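## Task

Carry the tray from the staging bench to the work bench, where it must rest entirely on the bench top with nothing hanging past the edge. Take the tray's sample tube (orange dot on the cap) and seat it fully in the centre hole of an adapter in the centrifuge rotor. Seat the water blank (white dot) whose cap volume in mL equals the sample's volume fully in the centre hole of the adapter directly opposite. Seat every other tube from the tray fully in the green rack. At the end every rotor bucket must hang vertically and the tray's bottles must stand upright in the tray. A tube touching the floor fails the task, and so does a robot that falls or is left tilted. One or both robots may be used. Finish by releasing everything and moving away, because anything kept in place only by a robot does not count.

## Robot and tools

ROBOTS. r1 and r2 are identical Hello Robot Stretch 3 units. Each has a two-wheel differential base (0.33 m long, 0.34 m wide, passive omni wheel at the rear, no sideways travel), a mast carrying a lift, and one telescoping arm that reaches out to the robot's right, ending in a wrist (yaw, pitch, roll) and a two-finger gripper with round 0.04 m pads. To move the hand forward you drive the base. Spins pivot about the point between the drive wheels, 0.05 m behind the front edge; stowed, a robot sweeps a 0.28 m radius, more with the wrist unfolded and level. Objects may occasionally get a brief shove from outside.

FRAMES. Every number a robot reports is in its own base frame: origin on the floor between its drive wheels, x ahead, y to its left, z up. Odometry is that frame as it stood at scene start; heading is positive leftward, -3.142 to 3.142. hand_pose is the fingertip meeting point in the base frame; with wrist joints at zero its x is up, y runs back along the arm to the mast, z to the rear. One robot's numbers say nothing about the other's position; only images, lidar_m and the depth grids show that.

execute_actions. Argument actions: a list containing one action or none (empty just reports). The action maps r1 and/or r2 to an object with optional base, joints and contact_limits; all listed motions start at once.
- base: exactly one key, an offset from where the last reported state put the base. translate_m: metres, positive forward, -1 to 1. rotate_rad: radians, positive counter-clockwise (left), -3.2 to 3.2.
- joints: absolute targets, one number per named joint. lift_m 0 to 1.1 (arm height, m); arm_m 0 to 0.52 (extension, m); wrist_yaw_rad -1.345 to 4.42 (0 along the arm, positive toward the front, 3.0 folded over the base); wrist_pitch_rad -1.57 to 0.451 (0 level, negative tips fingers down); wrist_roll_rad -2.911 to 2.911 (0 fingers side by side, horizontal); gripper_m -0.089 to 0.179 (bigger is wider; real tip gap is about 0.007 less when nearly shut, 0.025 less when wide, zero below 0.007); head_pan_rad -3.953 to 1.73 (0 ahead, positive left, -1.57 faces along the arm); head_tilt_rad -1.53 to 0.419 (negative down). Tolerance for done: ±0.004 lift, arm, gripper; ±0.02 yaw, roll, head; ±0.05 pitch.
- contact_limits: only arm_m, an effort percentage 1 to 100; the arm halts with contact_stop when its effort reaches it (about minus that when retracting), and it caps holding force until the next action. Too low halts at once; values above the maximum are clipped.
Any unknown key or out-of-range value rejects the whole call. Joints, bases or robots left out may keep pushing toward earlier targets without status showing it. No action runs past 15 s. cameras: list of r1_head_camera, r1_nav_camera, r1_wrist_camera, r2_head_camera, r2_nav_camera, r2_wrist_camera or all; omitted, null or all gives every image, [] none.

wait: seconds 0 to 10; commands nothing new and returns state and images. zoom_image: camera plus region [x0, y0, x1, y1] in pixels from the top-left of that camera's latest full image, at most 504 by 504. finished_scene: scene 1 or 2; final; reports success and delivers the next task. If a result reports a stop, later motion, wait and finish calls in the same reply are skipped. A reply without any tool call ends all scenes.

RESULT LINES. base_status and joint_status: done; off_target (rested off target, maybe still pushing); contact_stop, time_out, torque_fault (target dropped, holds where it stopped unless slack or switched off). After a contact_stop the arm or lift goes slack until commanded again; a slack lift may sink under load or keep pressing. on_its_own covers uncommanded joints; held at is the target held, not the position. joint_positions gives current values. motor_effort: percent, positive toward higher values, bracket is the peak; fixed per-motor bias and noise; effort outside its rest range hints at load or contact; positive wheel effort pushes forward. base_odometry counts wheel turns, so slipping looks like travel. turned_by_wheels and turned_by_imu: turn since the previous result. base_tilt: degrees, forward and right positive, with a fixed bias up to about 4. lidar_m: 12 ranges from the base origin in 30 degree sectors, first straight ahead then counter-clockwise (4th left, 7th behind, 10th right), - for nothing; scan plane 0.17 m up, so table legs show but tops do not; 0.15 to 12 m; misses clear and thin things; own mast and parts can mask sectors 5, 6, 9, 10. wrist_depth_mm: 7 by 7 grid of median depths, 45 to 1000 mm; head_depth_mm: same for the sideways head image, 280 to 4000 mm. pictures lists image order.

SPEED. Full speed (0.30 m/s, 1.9 rad/s) needs lift_m under 0.30, arm_m under 0.03 and wrist_yaw_rad over 2.54; otherwise 0.10 m/s and 0.63 rad/s.

GRIPPER. Grip by commanding a value under the object's width; lower squeezes harder, but a stall guard eases off, so heavy or slick items can slide; send a new value to squeeze again. Release by commanding at least 0.02 above the contact value. Nothing reports whether something is held.

CAUTIONS. Never let the robots press together: no line reports robot contact, and once bases touch even millimetres more is a hard press that can end the run. The two robots' travel differs by up to 2.5 cm per metre, so carrying one load jointly can tip them. Fold or unfold the wrist only with lift_m 0.32 to 0.95, wrist_pitch_rad -0.4 and roll near 0; once folded, lift can drop to 0.25. With yaw below -0.4 keep pitch at -0.5 or lower. Arm pushes against something rigid with the hand above about 0.45 m can tip the robot, more so with raised contact limits or a second push. Do not drive while the gripper is holding, hooking or pushing something fixed. Base, wrist and head have no contact stop; a strained wrist servo shuts off for 10 s. If a robot snags, reverse the last move in small steps; if it leans, free the gripper and, if still tipped, lower lift_m to about 0.2. Avoid drops, slams and hard pushes.

Each tool is called after "Emit:" as a command line: name --argument value for each argument, lists and objects as JSON in quotes; but a table of rows of numbers goes row by row, as --pt "numbers of a row", without its own name.

## Session

Emit:
execute_actions --actions '[]'

Scene clock: 0.00 s.
r1.base_odometry: x=+0.000 y=+0.000 heading=+0.000 (m, m, rad; r1's odometry frame)
r1.turned_by_wheels: +0.000 (rad since the last result)
r1.turned_by_imu: +0.000 (rad since the last result)
r1.base_tilt: forward=-1.6 right=+0.5 (deg)
r1.lidar_m: 4.17 1.06 0.72 0.67 0.68 0.87 1.92 2.73 1.66 3.24 1.59 2.61
r1.head_depth_mm: 1812 2490 - - - 3770 2450 / 1800 2626 - - - 3745 2443 / 1795 2600 - - - 3819 2473 / 1769 2567 - - - 3908 2462 / 1756 2534 - - - 3990 2508 / 1749 2517 - - - - 2545 / 1737 2483 3560 3644 3507 3267 2570
r1.base_status: not commanded
r1.joint_positions: lift_m=+0.378 arm_m=+0.002 wrist_yaw_rad=+3.123 wrist_pitch_rad=-0.445 wrist_roll_rad=+0.001 gripper_m=+0.037 head_pan_rad=-0.012 head_tilt_rad=-0.022
r1.joint_status: not commanded
r1.motor_effort: left_wheel=-1 right_wheel=+0 lift_m=+35 arm_m=+0 wrist_yaw_rad=+1 wrist_pitch_rad=+7 wrist_roll_rad=+0 gripper_m=+0 head_pan_rad=+0 head_tilt_rad=+3 (%)
r1.hand_pose: x=-0.0172 y=+0.0741 z=+0.3848 quat_wxyz=(+0.163, +0.691, +0.150, +0.688) (m; r1's base frame)
r1.wrist_depth_mm: 603 630 - 644 663 694 700 / 660 678 - 715 725 755 773 / 728 755 - 786 825 842 868 / 776 799 795 835 857 887 901 / 677 689 687 696 730 727 730 / 589 581 - 590 611 613 606 / 510 520 - - 523 527 530
r2.base_odometry: x=+0.000 y=+0.000 heading=+0.000 (m, m, rad; r2's odometry frame)
r2.turned_by_wheels: +0.000 (rad since the last result)
r2.turned_by_imu: +0.000 (rad since the last result)
r2.base_tilt: forward=-0.1 right=-2.0 (deg)
r2.lidar_m: 3.49 1.36 0.92 0.85 0.86 1.09 2.39 1.91 1.34 1.93 2.13 1.63
r2.head_depth_mm: 1787 2673 - - 2981 2824 2224 / 1801 2692 - - - 3262 2213 / 1822 2711 - - - 3307 2182 / 1831 2735 - - - 3275 2169 / 1846 2795 - - - 3187 2147 / 1863 2837 - - - 3187 2136 / 1881 2863 3515 3597 3803 3154 2120
r2.base_status: not commanded
r2.joint_positions: lift_m=+0.515 arm_m=+0.000 wrist_yaw_rad=+3.135 wrist_pitch_rad=-0.475 wrist_roll_rad=+0.019 gripper_m=+0.037 head_pan_rad=+0.001 head_tilt_rad=+0.011
r2.joint_status: not commanded
r2.motor_effort: left_wheel=+0 right_wheel=+0 lift_m=+38 arm_m=+0 wrist_yaw_rad=+0 wrist_pitch_rad=+7 wrist_roll_rad=+1 gripper_m=+1 head_pan_rad=+1 head_tilt_rad=+1 (%)
r2.hand_pose: x=-0.0199 y=+0.0717 z=+0.5152 quat_wxyz=(+0.171, +0.694, +0.163, +0.680) (m; r2's base frame)
r2.wrist_depth_mm: 743 755 - 809 871 915 926 / 774 805 - 897 925 949 - / 882 918 - 986 - - - / 924 971 - - - - - / 865 901 884 881 862 883 878 / 755 751 764 786 778 781 748 / 657 648 648 660 648 654 680
pictures: r1_head_camera (sideways: a quarter turn clockwise sets it upright), r1_nav_camera (sideways: a quarter turn counterclockwise sets it upright), r1_wrist_camera, r2_head_camera (sideways: a quarter turn clockwise sets it upright), r2_nav_camera (sideways: a quarter turn counterclockwise sets it upright), r2_wrist_camera
Images, in order (width x height): r1_head_camera 896x504, r1_nav_camera 672x504, r1_wrist_camera 644x364, r2_head_camera 896x504, r2_nav_camera 672x504, r2_wrist_camera 644x364.

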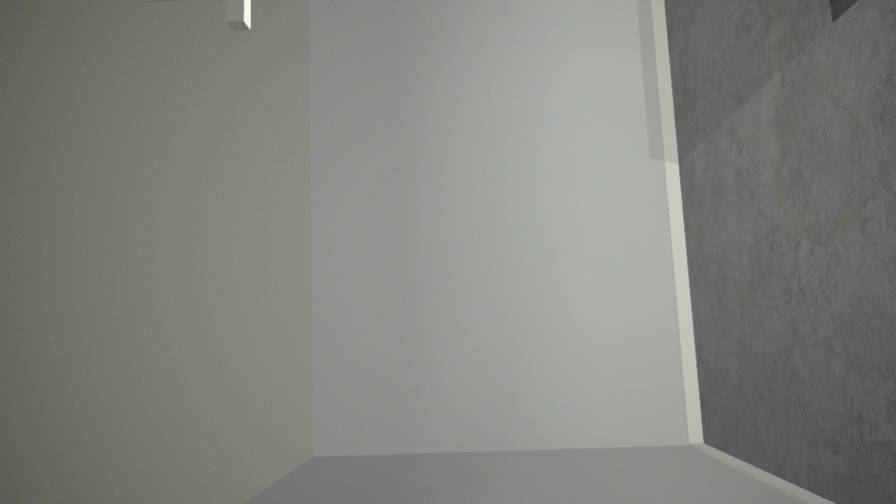

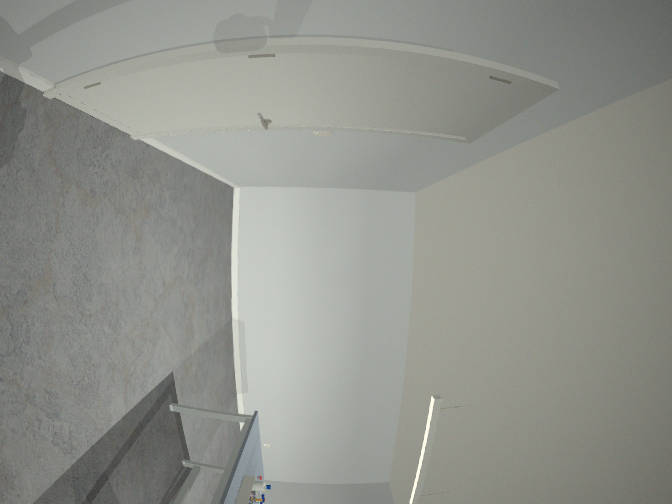

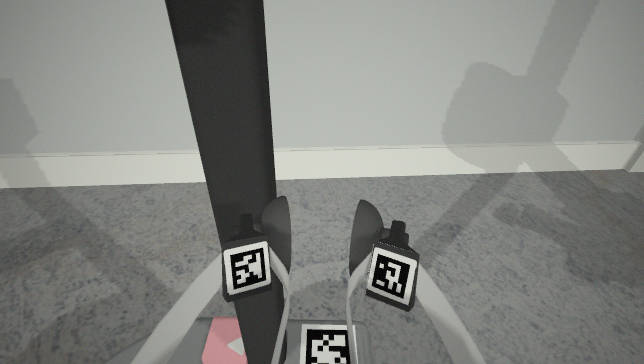

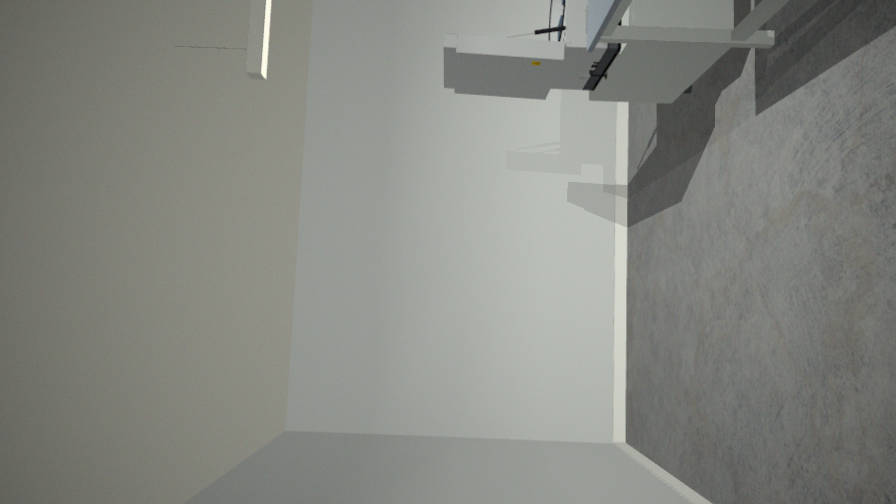

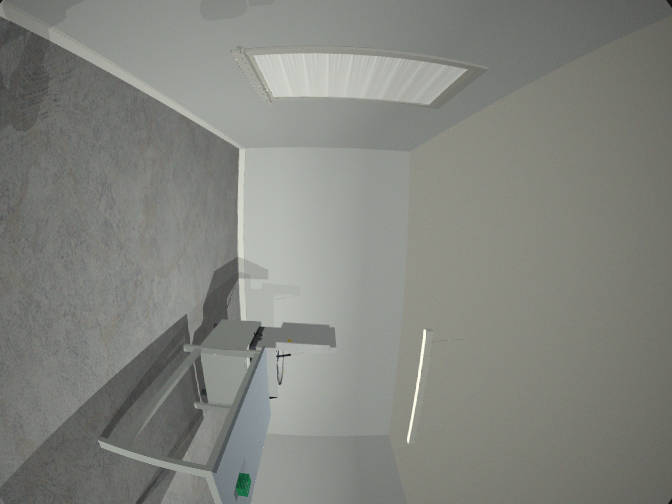

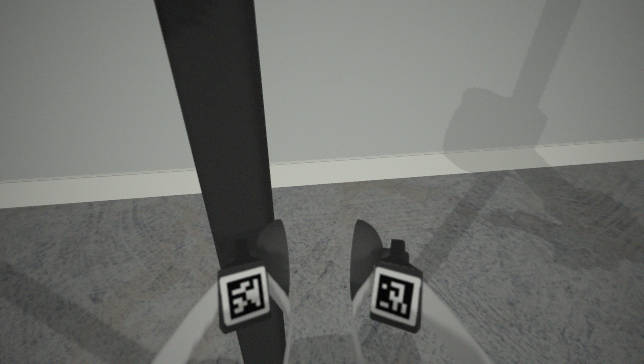

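Emit:
execute_actions --actions '[{"r1":{"joints":{"head_pan_rad":-1.3,"head_tilt_rad":-0.4}},"r2":{"joints":{"head_pan_rad":-1.3,"head_tilt_rad":-0.4}}}]' --cameras '["r1_head_camera","r1_nav_camera","r2_head_camera","r2_nav_camera"]'

Scene clock: 3.20 s.
r1.base_odometry: x=+0.000 y=+0.000 heading=+0.000 (m, m, rad; r1's odometry frame)
r1.turned_by_wheels: +0.000 (rad since the last result)
r1.turned_by_imu: +0.000 (rad since the last result)
r1.base_tilt: forward=-1.7 right=+0.6 (deg)
r1.lidar_m: 4.15 1.06 0.72 0.67 0.68 0.87 1.92 2.74 1.66 3.22 1.59 2.62
r1.head_depth_mm: 3468 3646 3858 - 2552 1883 1483 / 3513 3696 3845 - 2566 1883 1495 / 3566 3775 3971 - 2575 1896 1501 / 3583 3828 - - 2608 1907 1503 / 3655 3919 - - 2631 1907 1509 / 3731 3939 - 3614 2387 1930 1522 / 3770 - - 1929 2377 1796 1523
r1.base_status: not commanded
r1.joint_positions: lift_m=+0.378 arm_m=+0.002 wrist_yaw_rad=+3.123 wrist_pitch_rad=-0.445 wrist_roll_rad=+0.001 gripper_m=+0.037 head_pan_rad=-1.293 head_tilt_rad=-0.395
r1.joint_status: all done
r1.motor_effort: left_wheel=-1(1) right_wheel=-1(1) lift_m=+36(35) arm_m=+0(1) wrist_yaw_rad=+0(0) wrist_pitch_rad=+7(7) wrist_roll_rad=+0(0) gripper_m=+0(0) head_pan_rad=-2(40) head_tilt_rad=-3(37) (%)
r1.hand_pose: x=-0.0172 y=+0.0741 z=+0.3848 quat_wxyz=(+0.163, +0.691, +0.150, +0.688) (m; r1's base frame)
r1.wrist_depth_mm: 607 621 - 647 671 685 703 / 666 682 - 724 737 763 781 / 729 766 - 798 817 835 863 / 765 797 798 834 857 866 890 / 684 690 688 704 721 719 743 / 586 582 - 597 610 605 614 / 510 530 - - 517 533 532
r2.base_odometry: x=+0.000 y=+0.000 heading=+0.000 (m, m, rad; r2's odometry frame)
r2.turned_by_wheels: +0.000 (rad since the last result)
r2.turned_by_imu: +0.000 (rad since the last result)
r2.base_tilt: forward=-0.1 right=-1.9 (deg)
r2.lidar_m: 3.49 1.37 0.91 0.85 0.86 1.10 2.37 1.91 1.34 1.93 2.13 1.62
r2.head_depth_mm: 3266 3523 3752 3446 2315 1734 1381 / 3341 3578 3780 3400 2285 1720 1383 / 3354 3623 3843 3338 2266 1709 1370 / 3455 3672 3977 3352 2261 1699 1372 / 3503 3798 - 3351 2230 1689 1361 / 3604 3861 - 3311 2224 1687 1353 / 3676 3945 - 3030 2222 1668 1350
r2.base_status: not commanded
r2.joint_positions: lift_m=+0.515 arm_m=+0.000 wrist_yaw_rad=+3.135 wrist_pitch_rad=-0.475 wrist_roll_rad=+0.019 gripper_m=+0.037 head_pan_rad=-1.293 head_tilt_rad=-0.394
r2.joint_status: all done
r2.motor_effort: left_wheel=+0(0) right_wheel=+0(1) lift_m=+38(38) arm_m=+0(0) wrist_yaw_rad=+0(1) wrist_pitch_rad=+7(7) wrist_roll_rad=+1(0) gripper_m=+1(1) head_pan_rad=-3(38) head_tilt_rad=-1(21) (%)
r2.hand_pose: x=-0.0199 y=+0.0717 z=+0.5152 quat_wxyz=(+0.171, +0.694, +0.163, +0.680) (m; r2's base frame)
r2.wrist_depth_mm: 739 786 - 829 882 864 932 / 791 799 - 886 920 966 - / 847 910 - 976 - - - / 923 - - - - - - / 864 884 898 886 920 939 914 / 746 758 794 765 778 769 758 / 644 652 634 659 645 657 685
pictures: r1_head_camera (sideways: a quarter turn clockwise sets it upright), r1_nav_camera (sideways: a quarter turn counterclockwise sets it upright), r2_head_camera (sideways: a quarter turn clockwise sets it upright), r2_nav_camera (sideways: a quarter turn counterclockwise sets it upright)
camera_calibration (this result's frames):
r1_head_camera: T_world_to_cam=[[-0.0493588, 0.334012, -0.941276, 1.24707], [0.973746, 0.225774, 0.0290545, -0.0450676], [0.22222, -0.91513, -0.336387, 0.395937], [0, 0, 0, 1]] pos_world=[0.0174532, -0.0440284, 1.30834]
r1_nav_camera: T_world_to_cam=[[0.128526, -0.339776, 0.931683, -1.17729], [-0.945004, -0.326869, 0.0111576, 0.0384876], [0.300747, -0.881878, -0.363101, 0.422435], [0, 0, 0, 1]] pos_world=[0.0606378, -0.0148998, 1.24982]
r2_head_camera: T_world_to_cam=[[-0.144753, 0.353024, -0.924349, 1.22146], [0.951808, 0.30496, -0.032584, 0.0431625], [0.270386, -0.884519, -0.380155, 0.4487], [0, 0, 0, 1]] pos_world=[0.014406, -0.0474854, 1.30104]
r2_nav_camera: T_world_to_cam=[[0.10855, -0.321104, 0.940802, -1.18114], [-0.968326, -0.248225, 0.0270039, 0.031587], [0.224859, -0.913935, -0.337878, 0.407873], [0, 0, 0, 1]] pos_world=[0.0670846, 0.00134101, 1.24818]
Images, in order (width x height): r1_head_camera 896x504, r1_nav_camera 672x504, r2_head_camera 896x504, r2_nav_camera 672x504.

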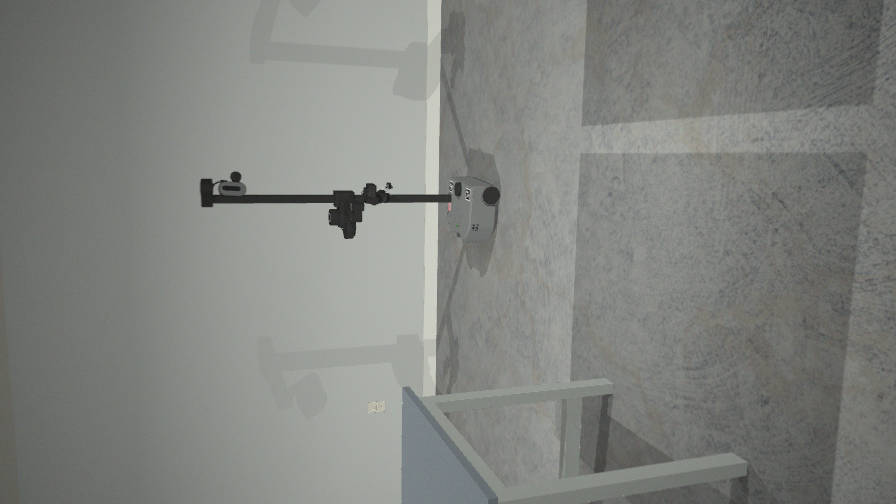

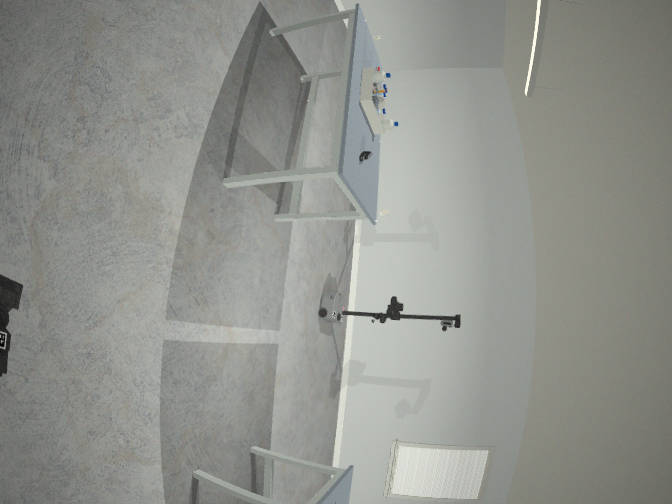

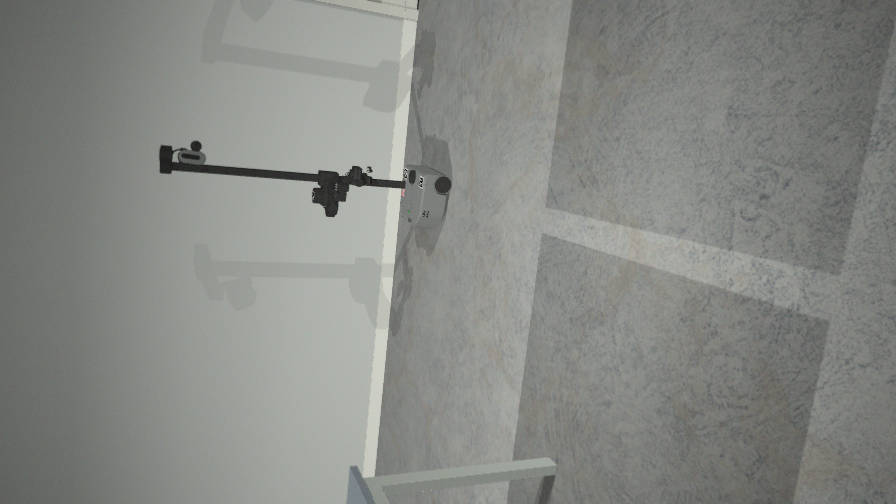

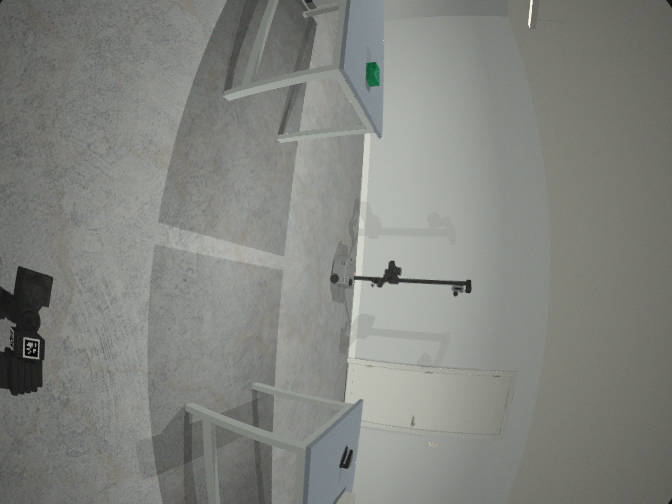

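Emit:
execute_actions --actions '[{"r1":{"joints":{"head_pan_rad":-0.85,"head_tilt_rad":-0.3}},"r2":{"joints":{"head_pan_rad":-0.5,"head_tilt_rad":-0.3}}}]' --cameras '["r1_head_camera","r2_head_camera"]'

Emit:
execute_actions --actions '[{"r1":{"joints":{"head_pan_rad":-2.2,"head_tilt_rad":-0.3}},"r2":{"joints":{"head_pan_rad":-2.3,"head_tilt_rad":-0.3}}}]' --cameras '["r1_head_camera","r2_head_camera"]'

Scene clock: 10.80 s.
r1.base_odometry: x=+0.000 y=+0.000 heading=+0.000 (m, m, rad; r1's odometry frame)
r1.turned_by_wheels: +0.000 (rad since the last result)
r1.turned_by_imu: +0.000 (rad since the last result)
r1.base_tilt: forward=-1.8 right=+0.6 (deg)
r1.lidar_m: 4.17 1.06 0.72 0.67 0.68 0.87 1.92 2.75 1.66 3.25 1.59 2.62
r1.head_depth_mm: 3543 3826 3965 - 3008 2112 1624 / 3503 - - - 2854 2105 1628 / 3461 - - 2282 2701 2035 1628 / 3493 - - 2288 2614 2127 1635 / 3426 - - 2175 2893 2149 1645 / 3146 - - 2174 3019 2147 1661 / 3108 - - 2715 3175 2169 1653
r1.base_status: not commanded
r1.joint_positions: lift_m=+0.378 arm_m=+0.002 wrist_yaw_rad=+3.123 wrist_pitch_rad=-0.445 wrist_roll_rad=+0.001 gripper_m=+0.037 head_pan_rad=-0.857 head_tilt_rad=-0.310
r1.joint_status: all done
r1.motor_effort: left_wheel=-1(1) right_wheel=+0(1) lift_m=+35(35) arm_m=+0(0) wrist_yaw_rad=+0(1) wrist_pitch_rad=+7(7) wrist_roll_rad=+0(0) gripper_m=+0(1) head_pan_rad=+3(24) head_tilt_rad=+6(19) (%)
r1.hand_pose: x=-0.0172 y=+0.0741 z=+0.3848 quat_wxyz=(+0.163, +0.691, +0.150, +0.688) (m; r1's base frame)
r1.wrist_depth_mm: 608 614 - 651 667 682 704 / 667 686 - 718 740 744 788 / 718 747 - 794 823 852 870 / 781 799 785 839 854 863 903 / 685 690 692 706 734 720 717 / 578 591 - 596 609 606 613 / 507 521 - - 525 537 543
r2.base_odometry: x=+0.000 y=+0.000 heading=+0.000 (m, m, rad; r2's odometry frame)
r2.turned_by_wheels: +0.000 (rad since the last result)
r2.turned_by_imu: +0.000 (rad since the last result)
r2.base_tilt: forward=-0.1 right=-2.0 (deg)
r2.lidar_m: 3.49 1.36 0.92 0.85 0.86 1.09 2.38 1.91 1.34 1.93 2.14 1.62
r2.head_depth_mm: - - - 3414 2519 1887 1477 / - - - 1949 2360 1885 1479 / - - - 2179 2617 1872 1465 / - - - 3308 2432 1862 1455 / - - - 3218 2546 1854 1456 / - - 3218 3473 2551 1846 1448 / - - - - 2523 1842 1440
r2.base_status: not commanded
r2.joint_positions: lift_m=+0.515 arm_m=+0.000 wrist_yaw_rad=+3.135 wrist_pitch_rad=-0.475 wrist_roll_rad=+0.019 gripper_m=+0.037 head_pan_rad=-0.507 head_tilt_rad=-0.310
r2.joint_status: all done
r2.motor_effort: left_wheel=-1(0) right_wheel=+0(0) lift_m=+38(38) arm_m=-1(0) wrist_yaw_rad=+0(0) wrist_pitch_rad=+7(7) wrist_roll_rad=+1(1) gripper_m=+1(1) head_pan_rad=+3(35) head_tilt_rad=+3(12) (%)
r2.hand_pose: x=-0.0199 y=+0.0717 z=+0.5152 quat_wxyz=(+0.171, +0.694, +0.163, +0.680) (m; r2's base frame)
r2.wrist_depth_mm: 752 747 - 813 843 869 931 / 791 815 - 914 924 972 - / 850 894 - 997 - - - / 941 976 - - - - - / 864 860 898 879 898 896 911 / 766 773 751 757 799 748 781 / 644 657 649 667 639 671 673
pictures: r1_head_camera (sideways: a quarter turn clockwise sets it upright), r2_head_camera (sideways: a quarter turn clockwise sets it upright)
camera_calibration (this result's frames):
r1_head_camera: T_world_to_cam=[[-0.132882, 0.221035, -0.966171, 1.2801], [0.785868, 0.617503, 0.0331844, -0.0493016], [0.603948, -0.754873, -0.25576, 0.288674], [0, 0, 0, 1]] pos_world=[0.0345031, -0.0345907, 1.31226]
r2_head_camera: T_world_to_cam=[[-0.282582, 0.108647, -0.95307, 1.2598], [0.459785, 0.887334, -0.0351708, 0.0495353], [0.84187, -0.448146, -0.300699, 0.341809], [0, 0, 0, 1]] pos_world=[0.0454628, -0.0276484, 1.3052]
Images, in order (width x height): r1_head_camera 896x504, r2_head_camera 896x504.

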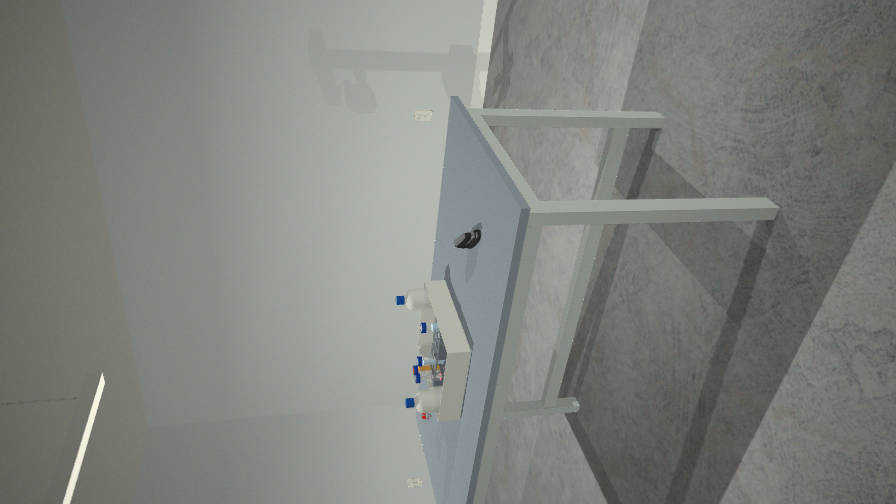

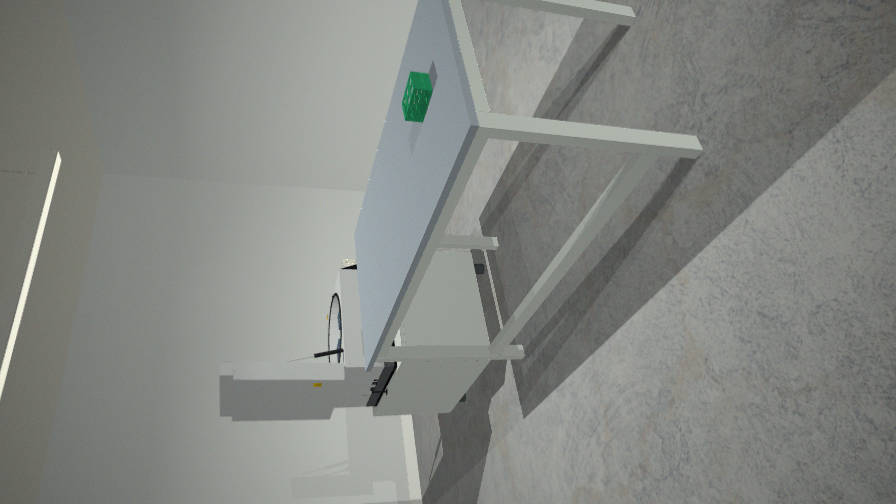

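Scene clock: 12.17 s.
r1.base_odometry: x=+0.000 y=+0.000 heading=+0.000 (m, m, rad; r1's odometry frame)
r1.turned_by_wheels: +0.000 (rad since the last result)
r1.turned_by_imu: +0.000 (rad since the last result)
r1.base_tilt: forward=-1.6 right=+0.6 (deg)
r1.lidar_m: 4.18 1.06 0.72 0.67 0.68 0.87 1.92 2.74 1.67 3.25 1.59 2.62
r1.head_depth_mm: 3594 - - 2919 2809 2108 1606 / 3275 - 3333 3063 3035 2112 1618 / 3277 - - 2904 3029 2122 1620 / 3206 - - 2315 2883 2140 1633 / 3385 - - 2303 2602 1978 1639 / 3408 - - 2369 3133 2158 1652 / 3373 - - - 2944 2171 1671
r1.base_status: not commanded
r1.joint_positions: lift_m=+0.378 arm_m=+0.002 wrist_yaw_rad=+3.123 wrist_pitch_rad=-0.445 wrist_roll_rad=+0.001 gripper_m=+0.037 head_pan_rad=-2.193 head_tilt_rad=-0.310
r1.joint_status: all done
r1.motor_effort: left_wheel=-1(1) right_wheel=+0(0) lift_m=+35(35) arm_m=+0(0) wrist_yaw_rad=+1(0) wrist_pitch_rad=+7(7) wrist_roll_rad=+0(0) gripper_m=+0(0) head_pan_rad=-3(35) head_tilt_rad=+7(6) (%)
r1.hand_pose: x=-0.0172 y=+0.0741 z=+0.3848 quat_wxyz=(+0.163, +0.691, +0.150, +0.688) (m; r1's base frame)
r1.wrist_depth_mm: 611 624 - 658 679 684 707 / 654 682 - 709 733 747 781 / 728 749 - 775 830 839 870 / 781 794 798 849 848 869 902 / 673 687 697 712 716 718 726 / 577 581 - 599 604 614 613 / 508 530 - - 526 532 538
r2.base_odometry: x=+0.000 y=+0.000 heading=+0.000 (m, m, rad; r2's odometry frame)
r2.turned_by_wheels: +0.000 (rad since the last result)
r2.turned_by_imu: +0.000 (rad since the last result)
r2.base_tilt: forward=-0.2 right=-2.1 (deg)
r2.lidar_m: 3.50 1.36 0.92 0.85 0.86 1.09 2.38 1.91 1.34 1.93 2.14 1.62
r2.head_depth_mm: 3893 - - - 2671 1897 1491 / - - - 3691 2547 1897 1477 / - - - 3357 2478 1877 1474 / - - - 2128 2581 1877 1466 / - - - 1886 2589 1794 1459 / - - - 1706 2546 1729 1452 / 3729 3982 - 1675 2173 1700 1443
r2.base_status: not commanded
r2.joint_positions: lift_m=+0.515 arm_m=+0.000 wrist_yaw_rad=+3.135 wrist_pitch_rad=-0.475 wrist_roll_rad=+0.019 gripper_m=+0.037 head_pan_rad=-2.293 head_tilt_rad=-0.310
r2.joint_status: all done
r2.motor_effort: left_wheel=+0(0) right_wheel=+0(1) lift_m=+38(38) arm_m=+0(1) wrist_yaw_rad=+0(0) wrist_pitch_rad=+7(7) wrist_roll_rad=+0(1) gripper_m=+0(1) head_pan_rad=-3(39) head_tilt_rad=+3(5) (%)
r2.hand_pose: x=-0.0199 y=+0.0717 z=+0.5152 quat_wxyz=(+0.171, +0.694, +0.163, +0.680) (m; r2's base frame)
r2.wrist_depth_mm: 721 771 - 817 833 905 944 / 775 792 - 895 934 982 - / 846 918 - 940 - - - / 930 - - - - - - / 875 859 901 902 896 905 918 / 754 753 779 756 769 752 758 / 665 675 634 655 638 674 687
pictures: r1_head_camera (sideways: a quarter turn clockwise sets it upright), r2_head_camera (sideways: a quarter turn clockwise sets it upright)
camera_calibration (this result's frames):
r1_head_camera: T_world_to_cam=[[0.183845, 0.180566, -0.966228, 1.27824], [0.783679, -0.620278, 0.0331952, -0.0493023], [-0.593336, -0.763316, -0.255541, 0.295692], [0, 0, 0, 1]] pos_world=[-0.0209159, -0.0356817, 1.31227]
r2_head_camera: T_world_to_cam=[[0.166263, 0.252827, -0.953119, 1.25713], [0.768982, -0.638302, -0.0351755, 0.0476553], [-0.617271, -0.727083, -0.300545, 0.35051], [0, 0, 0, 1]] pos_world=[-0.0293004, -0.0325671, 1.30521]
Images, in order (width x height): r1_head_camera 896x504, r2_head_camera 896x504.

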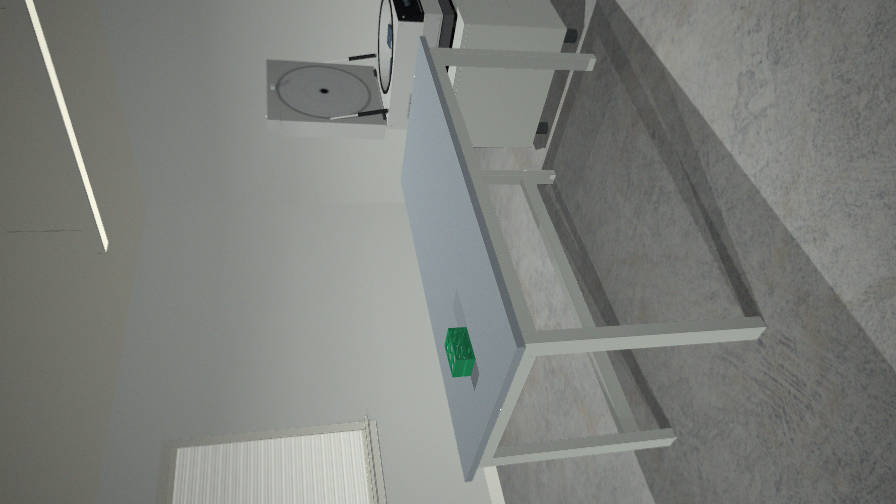

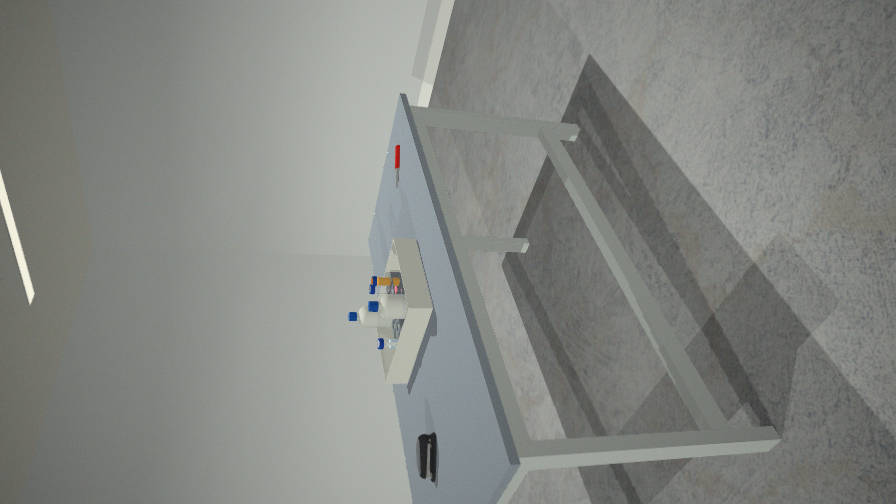

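Emit:
execute_actions --actions '[{"r1":{"base":{"rotate_rad":-0.496},"joints":{"lift_m":0.25}},"r2":{"base":{"rotate_rad":0.688},"joints":{"lift_m":0.25}}}]' --cameras '[]'

Emit:
execute_actions --actions '[{"r1":{"base":{"translate_m":0.9}},"r2":{"base":{"translate_m":-0.83}}}]' --cameras '[]'

Emit:
execute_actions --actions '[{"r1":{"base":{"translate_m":0.894}},"r2":{"base":{"translate_m":-0.8}}}]' --cameras '[]'

Emit:
execute_actions --actions '[{"r1":{"base":{"rotate_rad":0.591},"joints":{"head_pan_rad":-1.57,"head_tilt_rad":-0.8}},"r2":{"base":{"rotate_rad":-0.568},"joints":{"head_pan_rad":-1.57,"head_tilt_rad":-0.8}}}]' --cameras '["r1_head_camera","r1_nav_camera","r2_head_camera","r2_nav_camera"]'

Scene clock: 36.43 s.
r1.base_odometry: x=+0.000 y=+0.000 heading=-0.496 (m, m, rad; r1's odometry frame)
r1.turned_by_wheels: -0.496 (rad since the last result)
r1.turned_by_imu: -0.501 (rad since the last result)
r1.base_tilt: forward=-1.6 right=+0.5 (deg)
r1.lidar_m: 2.62 3.61 1.03 0.71 0.67 0.68 0.89 2.05 2.74 1.66 3.23 1.59
r1.head_depth_mm: 3592 3968 - - 2997 2094 1621 / 3521 - - - 3051 2113 1618 / 3495 - - - 3060 2117 1631 / 3469 - - - 3079 2148 1635 / 3428 - - 3235 2993 2154 1642 / 3382 - - 2988 2960 2166 1646 / 2919 - 3270 2743 3051 2176 1662
r1.base_status: done
r1.joint_positions: lift_m=+0.250 arm_m=+0.002 wrist_yaw_rad=+3.123 wrist_pitch_rad=-0.446 wrist_roll_rad=+0.001 gripper_m=+0.037 head_pan_rad=-2.193 head_tilt_rad=-0.309
r1.joint_status: all done
r1.motor_effort: left_wheel=+1(6) right_wheel=-2(6) lift_m=+29(29) arm_m=+0(0) wrist_yaw_rad=+0(0) wrist_pitch_rad=+7(7) wrist_roll_rad=+0(0) gripper_m=+0(1) head_pan_rad=-3(3) head_tilt_rad=+6(6) (%)
r1.hand_pose: x=-0.0172 y=+0.0740 z=+0.2566 quat_wxyz=(+0.163, +0.691, +0.150, +0.688) (m; r1's base frame)
r1.wrist_depth_mm: 511 563 - 755 916 - - / 538 607 - 854 - - - / 583 654 - 819 837 823 857 / 591 622 629 643 639 657 658 / 510 524 - 547 546 544 542 / 449 - - - 463 461 462 / - - - - 393 399 402
r2.base_odometry: x=+0.000 y=+0.000 heading=+0.688 (m, m, rad; r2's odometry frame)
r2.turned_by_wheels: +0.688 (rad since the last result)
r2.turned_by_imu: +0.681 (rad since the last result)
r2.base_tilt: forward=-0.1 right=-2.1 (deg)
r2.lidar_m: 1.15 0.87 0.85 0.89 1.28 4.12 1.61 1.34 3.18 1.62 1.78 2.80
r2.head_depth_mm: 3572 3853 - 1791 1454 1576 1497 / 3569 3804 - 1981 2511 1891 1482 / 3543 3719 3952 - 2619 1874 1479 / 3481 3695 3868 - 2579 1871 1463 / 3413 3624 3891 - 2585 1858 1457 / 3364 3633 3741 3424 2574 1851 1451 / 3349 3532 3804 3908 2559 1836 1448
r2.base_status: done
r2.joint_positions: lift_m=+0.250 arm_m=+0.000 wrist_yaw_rad=+3.135 wrist_pitch_rad=-0.475 wrist_roll_rad=+0.019 gripper_m=+0.037 head_pan_rad=-2.293 head_tilt_rad=-0.309
r2.joint_status: all done
r2.motor_effort: left_wheel=-4(10) right_wheel=+3(4) lift_m=+31(31) arm_m=+0(1) wrist_yaw_rad=-1(1) wrist_pitch_rad=+7(7) wrist_roll_rad=+0(0) gripper_m=+1(1) head_pan_rad=-2(2) head_tilt_rad=+3(4) (%)
r2.hand_pose: x=-0.0199 y=+0.0717 z=+0.2502 quat_wxyz=(+0.171, +0.694, +0.163, +0.680) (m; r2's base frame)
r2.wrist_depth_mm: - - - 939 816 731 650 / - - - - 878 781 684 / 785 840 - 798 822 793 731 / 635 629 - 646 630 654 664 / 514 517 - 545 529 541 537 / 455 - - - 465 449 451 / - - - - 370 389 402
pictures: none
No camera images: the call's "cameras" was empty. Leave "cameras" out to get every camera's image.

Scene clock: 41.07 s.
r1.base_odometry: x=+0.792 y=-0.428 heading=-0.496 (m, m, rad; r1's odometry frame)
r1.turned_by_wheels: +0.000 (rad since the last result)
r1.turned_by_imu: +0.003 (rad since the last result)
r1.base_tilt: forward=-1.6 right=+0.6 (deg)
r1.lidar_m: 1.72 3.57 1.80 1.23 1.18 1.20 1.57 3.63 1.90 2.27 0.86 1.54
r1.head_depth_mm: 3542 - - - 3020 2097 1609 / 3528 - - - 3015 2109 1621 / 3217 - - 3958 3086 2115 1627 / 3171 - - 3505 3085 2136 1636 / 3143 - - 2633 2732 2067 1649 / 3130 - - 2278 2974 2157 1652 / 3381 - - - 3141 2182 1658
r1.base_status: done
r1.joint_positions: lift_m=+0.250 arm_m=+0.002 wrist_yaw_rad=+3.123 wrist_pitch_rad=-0.446 wrist_roll_rad=+0.001 gripper_m=+0.037 head_pan_rad=-2.193 head_tilt_rad=-0.309
r1.joint_status: not commanded
r1.motor_effort: left_wheel=+1(8) right_wheel=-2(4) lift_m=+29(29) arm_m=+0(0) wrist_yaw_rad=+0(0) wrist_pitch_rad=+7(7) wrist_roll_rad=+1(0) gripper_m=-1(1) head_pan_rad=-3(3) head_tilt_rad=+5(4) (%)
r1.hand_pose: x=-0.0172 y=+0.0740 z=+0.2566 quat_wxyz=(+0.163, +0.691, +0.150, +0.688) (m; r1's base frame)
r1.wrist_depth_mm: 896 977 - - - - - / 920 - - - - - - / 772 777 - 795 824 824 840 / 607 622 627 643 657 652 655 / 508 528 - 545 535 536 546 / 447 - - - 464 457 465 / - - - - 396 399 397
r2.base_odometry: x=-0.641 y=-0.527 heading=+0.688 (m, m, rad; r2's odometry frame)
r2.turned_by_wheels: +0.000 (rad since the last result)
r2.turned_by_imu: +0.000 (rad since the last result)
r2.base_tilt: forward=-0.2 right=-2.1 (deg)
r2.lidar_m: 1.75 1.33 1.30 1.37 1.95 3.43 1.00 0.76 0.73 3.65 1.95 3.92
r2.head_depth_mm: 3181 3390 3622 3755 1040 1703 1485 / 3149 3340 3549 3768 1087 900 1477 / 3069 3266 3509 3744 1081 887 1472 / 3083 3225 3467 3651 1067 880 1461 / 2981 3176 3420 3541 1069 874 1458 / 3021 3150 3335 3462 2201 869 1378 / 2932 3103 3299 3493 2556 1837 1444
r2.base_status: done
r2.joint_positions: lift_m=+0.250 arm_m=+0.000 wrist_yaw_rad=+3.135 wrist_pitch_rad=-0.475 wrist_roll_rad=+0.019 gripper_m=+0.037 head_pan_rad=-2.293 head_tilt_rad=-0.309
r2.joint_status: not commanded
r2.motor_effort: left_wheel=-3(16) right_wheel=+2(4) lift_m=+31(31) arm_m=+0(0) wrist_yaw_rad=+0(0) wrist_pitch_rad=+7(7) wrist_roll_rad=+1(0) gripper_m=+1(1) head_pan_rad=-2(2) head_tilt_rad=+3(3) (%)
r2.hand_pose: x=-0.0199 y=+0.0717 z=+0.2502 quat_wxyz=(+0.171, +0.694, +0.163, +0.680) (m; r2's base frame)
r2.wrist_depth_mm: - - - - - - 952 / - - - - - - - / 804 797 - 817 815 813 862 / 629 615 - 649 640 661 649 / 524 529 - 547 514 527 530 / 454 - - - 462 453 455 / - - - - 381 392 394
pictures: none
No camera images: the call's "cameras" was empty. Leave "cameras" out to get every camera's image.

Scene clock: 45.63 s.
r1.base_odometry: x=+1.578 y=-0.853 heading=-0.496 (m, m, rad; r1's odometry frame)
r1.turned_by_wheels: +0.000 (rad since the last result)
r1.turned_by_imu: +0.003 (rad since the last result)
r1.base_tilt: forward=-1.7 right=+0.7 (deg)
r1.lidar_m: 0.82 2.83 2.56 1.78 1.66 1.69 2.24 2.47 0.75 1.07 1.01 1.03
r1.head_depth_mm: 3296 - - - 3027 2108 1617 / 3327 - - - 2877 2107 1626 / 3476 - - 3457 3043 2131 1634 / 3433 - - 3722 3039 2139 1634 / 3438 - - - 2949 2156 881 / 3361 - - - 3111 2162 714 / 3343 - - - 3174 910 696
r1.base_status: done
r1.joint_positions: lift_m=+0.250 arm_m=+0.002 wrist_yaw_rad=+3.123 wrist_pitch_rad=-0.446 wrist_roll_rad=+0.001 gripper_m=+0.037 head_pan_rad=-2.193 head_tilt_rad=-0.309
r1.joint_status: not commanded
r1.motor_effort: left_wheel=+0(6) right_wheel=-2(3) lift_m=+29(30) arm_m=+0(0) wrist_yaw_rad=+0(1) wrist_pitch_rad=+7(7) wrist_roll_rad=+0(0) gripper_m=+0(1) head_pan_rad=-3(2) head_tilt_rad=+7(5) (%)
r1.hand_pose: x=-0.0172 y=+0.0740 z=+0.2566 quat_wxyz=(+0.163, +0.691, +0.150, +0.688) (m; r1's base frame)
r1.wrist_depth_mm: - - - - - - - / - - - - - - - / 783 771 - 805 814 837 870 / 607 612 625 639 638 655 667 / 507 528 - 541 541 544 547 / 447 - - - 465 459 463 / - - - - 394 400 392
r2.base_odometry: x=-1.260 y=-1.035 heading=+0.688 (m, m, rad; r2's odometry frame)
r2.turned_by_wheels: +0.000 (rad since the last result)
r2.turned_by_imu: +0.000 (rad since the last result)
r2.base_tilt: forward=-0.1 right=-1.9 (deg)
r2.lidar_m: 2.34 1.78 1.73 1.82 2.60 2.77 0.42 0.32 0.31 0.32 0.46 2.49
r2.head_depth_mm: 2754 2939 3144 3394 1101 788 617 / 2732 2876 3120 3301 1090 784 614 / 2717 2853 3042 3270 1087 750 579 / 2681 2827 3048 3248 845 720 571 / 2624 2742 2949 3085 1067 723 568 / 2595 2697 2906 3120 1056 708 556 / 2540 2675 2868 3094 1052 540 543
r2.base_status: done
r2.joint_positions: lift_m=+0.250 arm_m=+0.000 wrist_yaw_rad=+3.135 wrist_pitch_rad=-0.475 wrist_roll_rad=+0.019 gripper_m=+0.037 head_pan_rad=-2.293 head_tilt_rad=-0.309
r2.joint_status: not commanded
r2.motor_effort: left_wheel=-3(17) right_wheel=+1(5) lift_m=+31(30) arm_m=+0(0) wrist_yaw_rad=+0(0) wrist_pitch_rad=+7(7) wrist_roll_rad=+1(1) gripper_m=+1(1) head_pan_rad=-2(2) head_tilt_rad=+3(4) (%)
r2.hand_pose: x=-0.0199 y=+0.0717 z=+0.2502 quat_wxyz=(+0.171, +0.694, +0.163, +0.680) (m; r2's base frame)
r2.wrist_depth_mm: - - - - - - - / - - - - - - - / 807 805 - 813 805 838 840 / 651 628 - 638 643 650 648 / 515 534 - 553 525 526 531 / 452 - - - 466 447 453 / - - - - 384 393 393
pictures: none
No camera images: the call's "cameras" was empty. Leave "cameras" out to get every camera's image.

Scene clock: 47.23 s.
r1.base_odometry: x=+1.578 y=-0.853 heading=+0.095 (m, m, rad; r1's odometry frame)
r1.turned_by_wheels: +0.591 (rad since the last result)
r1.turned_by_imu: +0.595 (rad since the last result)
r1.base_tilt: forward=-1.7 right=+0.7 (deg)
r1.lidar_m: 2.83 2.37 1.74 1.66 1.72 2.39 2.46 0.75 1.05 1.01 1.05 0.82
r1.head_depth_mm: 2754 3027 1020 794 652 1275 1177 / 2701 3013 1025 796 653 1271 1175 / 2705 2965 982 773 652 1272 1175 / 2694 2992 892 776 654 591 1172 / 2605 2965 957 777 654 593 1178 / 2704 3013 951 646 654 593 1178 / 2648 3008 1031 731 656 593 1173
r1.base_status: done
r1.joint_positions: lift_m=+0.250 arm_m=+0.002 wrist_yaw_rad=+3.123 wrist_pitch_rad=-0.446 wrist_roll_rad=+0.001 gripper_m=+0.037 head_pan_rad=-1.577 head_tilt_rad=-0.791
r1.joint_status: all done
r1.motor_effort: left_wheel=-3(7) right_wheel=+2(5) lift_m=+30(30) arm_m=+0(0) wrist_yaw_rad=+0(0) wrist_pitch_rad=+7(7) wrist_roll_rad=+0(0) gripper_m=+0(1) head_pan_rad=+3(29) head_tilt_rad=-5(44) (%)
r1.hand_pose: x=-0.0172 y=+0.0740 z=+0.2566 quat_wxyz=(+0.163, +0.691, +0.150, +0.688) (m; r1's base frame)
r1.wrist_depth_mm: - - - - - - - / - - - - - - - / 768 785 - 805 821 836 861 / 609 629 625 636 638 662 661 / 501 534 - 546 543 543 544 / 444 - - - 465 461 461 / - - - - 395 399 398
r2.base_odometry: x=-1.260 y=-1.035 heading=+0.120 (m, m, rad; r2's odometry frame)
r2.turned_by_wheels: -0.568 (rad since the last result)
r2.turned_by_imu: -0.561 (rad since the last result)
r2.base_tilt: forward=+0.0 right=-2.0 (deg)
r2.lidar_m: 2.49 2.43 1.79 1.73 1.81 2.49 2.77 0.43 0.32 0.31 0.32 0.44
r2.head_depth_mm: 2639 2922 923 738 612 559 1098 / 2619 2902 858 703 610 1215 1088 / 2620 2879 777 729 609 1212 1088 / 2576 2882 887 723 607 1209 1088 / 2657 2871 802 637 604 1204 1084 / 2673 2889 903 683 603 1204 1079 / 2675 2917 896 720 600 1226 1083
r2.base_status: done
r2.joint_positions: lift_m=+0.250 arm_m=+0.000 wrist_yaw_rad=+3.135 wrist_pitch_rad=-0.475 wrist_roll_rad=+0.019 gripper_m=+0.037 head_pan_rad=-1.577 head_tilt_rad=-0.790
r2.joint_status: all done
r2.motor_effort: left_wheel=+3(13) right_wheel=-2(6) lift_m=+31(31) arm_m=+0(0) wrist_yaw_rad=+0(0) wrist_pitch_rad=+7(7) wrist_roll_rad=+0(0) gripper_m=+0(1) head_pan_rad=+3(33) head_tilt_rad=-4(23) (%)
r2.hand_pose: x=-0.0199 y=+0.0717 z=+0.2502 quat_wxyz=(+0.171, +0.694, +0.163, +0.680) (m; r2's base frame)
r2.wrist_depth_mm: - - - - - - - / - - - - - - - / 821 787 - 814 826 824 840 / 626 623 - 647 633 648 641 / 511 524 - 541 528 528 537 / 459 - - - 465 455 458 / - - - - 376 389 398
pictures: r1_head_camera (sideways: a quarter turn clockwise sets it upright), r1_nav_camera (sideways: a quarter turn counterclockwise sets it upright), r2_head_camera (sideways: a quarter turn clockwise sets it upright), r2_nav_camera (sideways: a quarter turn counterclockwise sets it upright)
camera_calibration (this result's frames):
r1_head_camera: T_world_to_cam=[[0.0483453, 0.671384, -0.739531, 0.98339], [0.997946, -0.0636237, 0.00747779, -0.0171152], [-0.0420312, -0.738373, -0.673081, 0.835625], [0, 0, 0, 1]] pos_world=[0.00466008, -0.0443184, 1.28982]
r1_nav_camera: T_world_to_cam=[[0.026066, -0.69331, 0.720168, -0.90087], [-0.998747, -0.0488531, -0.0108822, 0.0675089], [0.0427271, -0.718982, -0.693714, 0.854156], [0, 0, 0, 1]] pos_world=[0.0544107, -0.00716155, 1.24205]
r2_head_camera: T_world_to_cam=[[-0.0378027, 0.706523, -0.70668, 0.937006], [0.999204, 0.0357351, -0.0177237, 0.0235137], [0.0127311, -0.706787, -0.707312, 0.87591], [0, 0, 0, 1]] pos_world=[0.000775036, -0.0437743, 1.28212]
r2_nav_camera: T_world_to_cam=[[0.0119493, -0.675212, 0.737527, -0.91547], [-0.999155, 0.0209384, 0.0353574, 0.0209159], [-0.0393164, -0.737326, -0.674392, 0.847324], [0, 0, 0, 1]] pos_world=[0.0651512, 0.00617951, 1.24587]
Images, in order (width x height): r1_head_camera 896x504, r1_nav_camera 672x504, r2_head_camera 896x504, r2_nav_camera 672x504.

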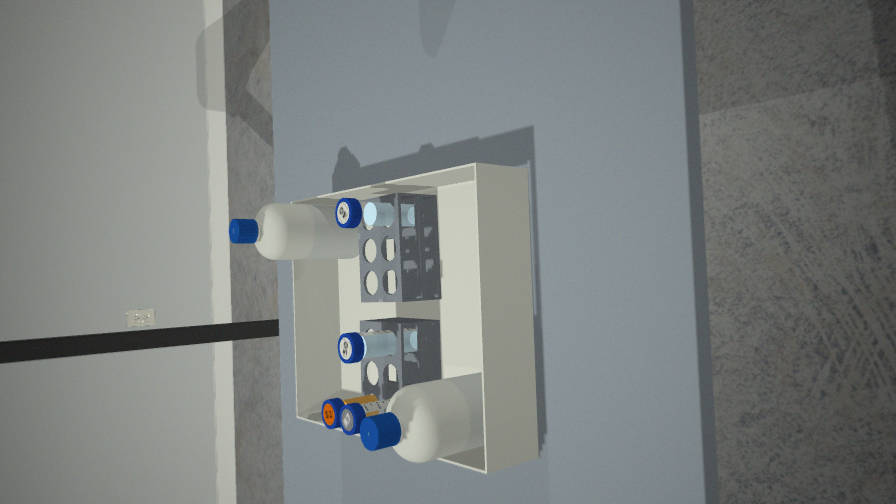

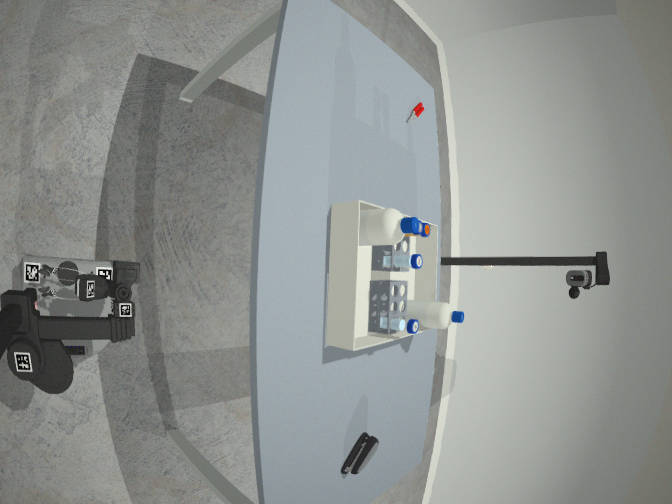

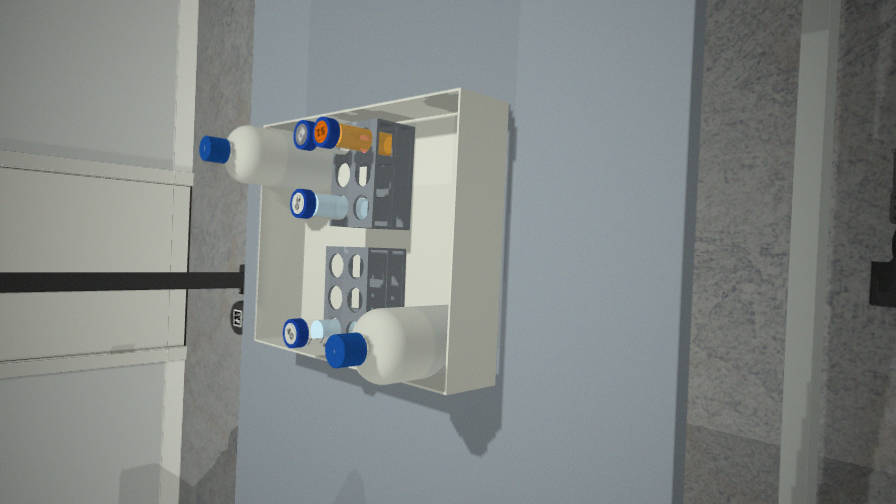

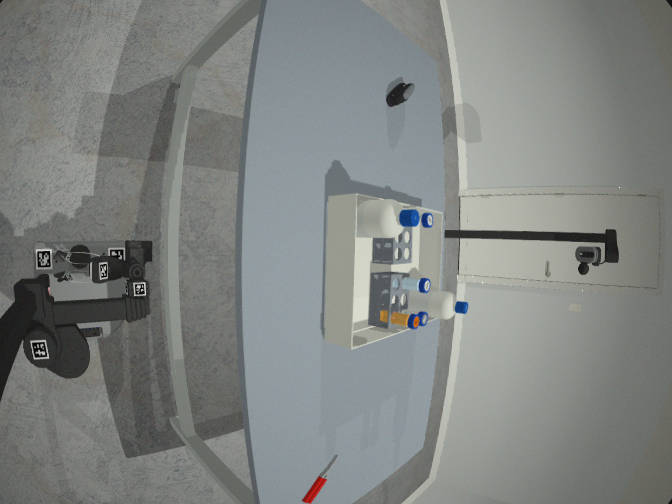

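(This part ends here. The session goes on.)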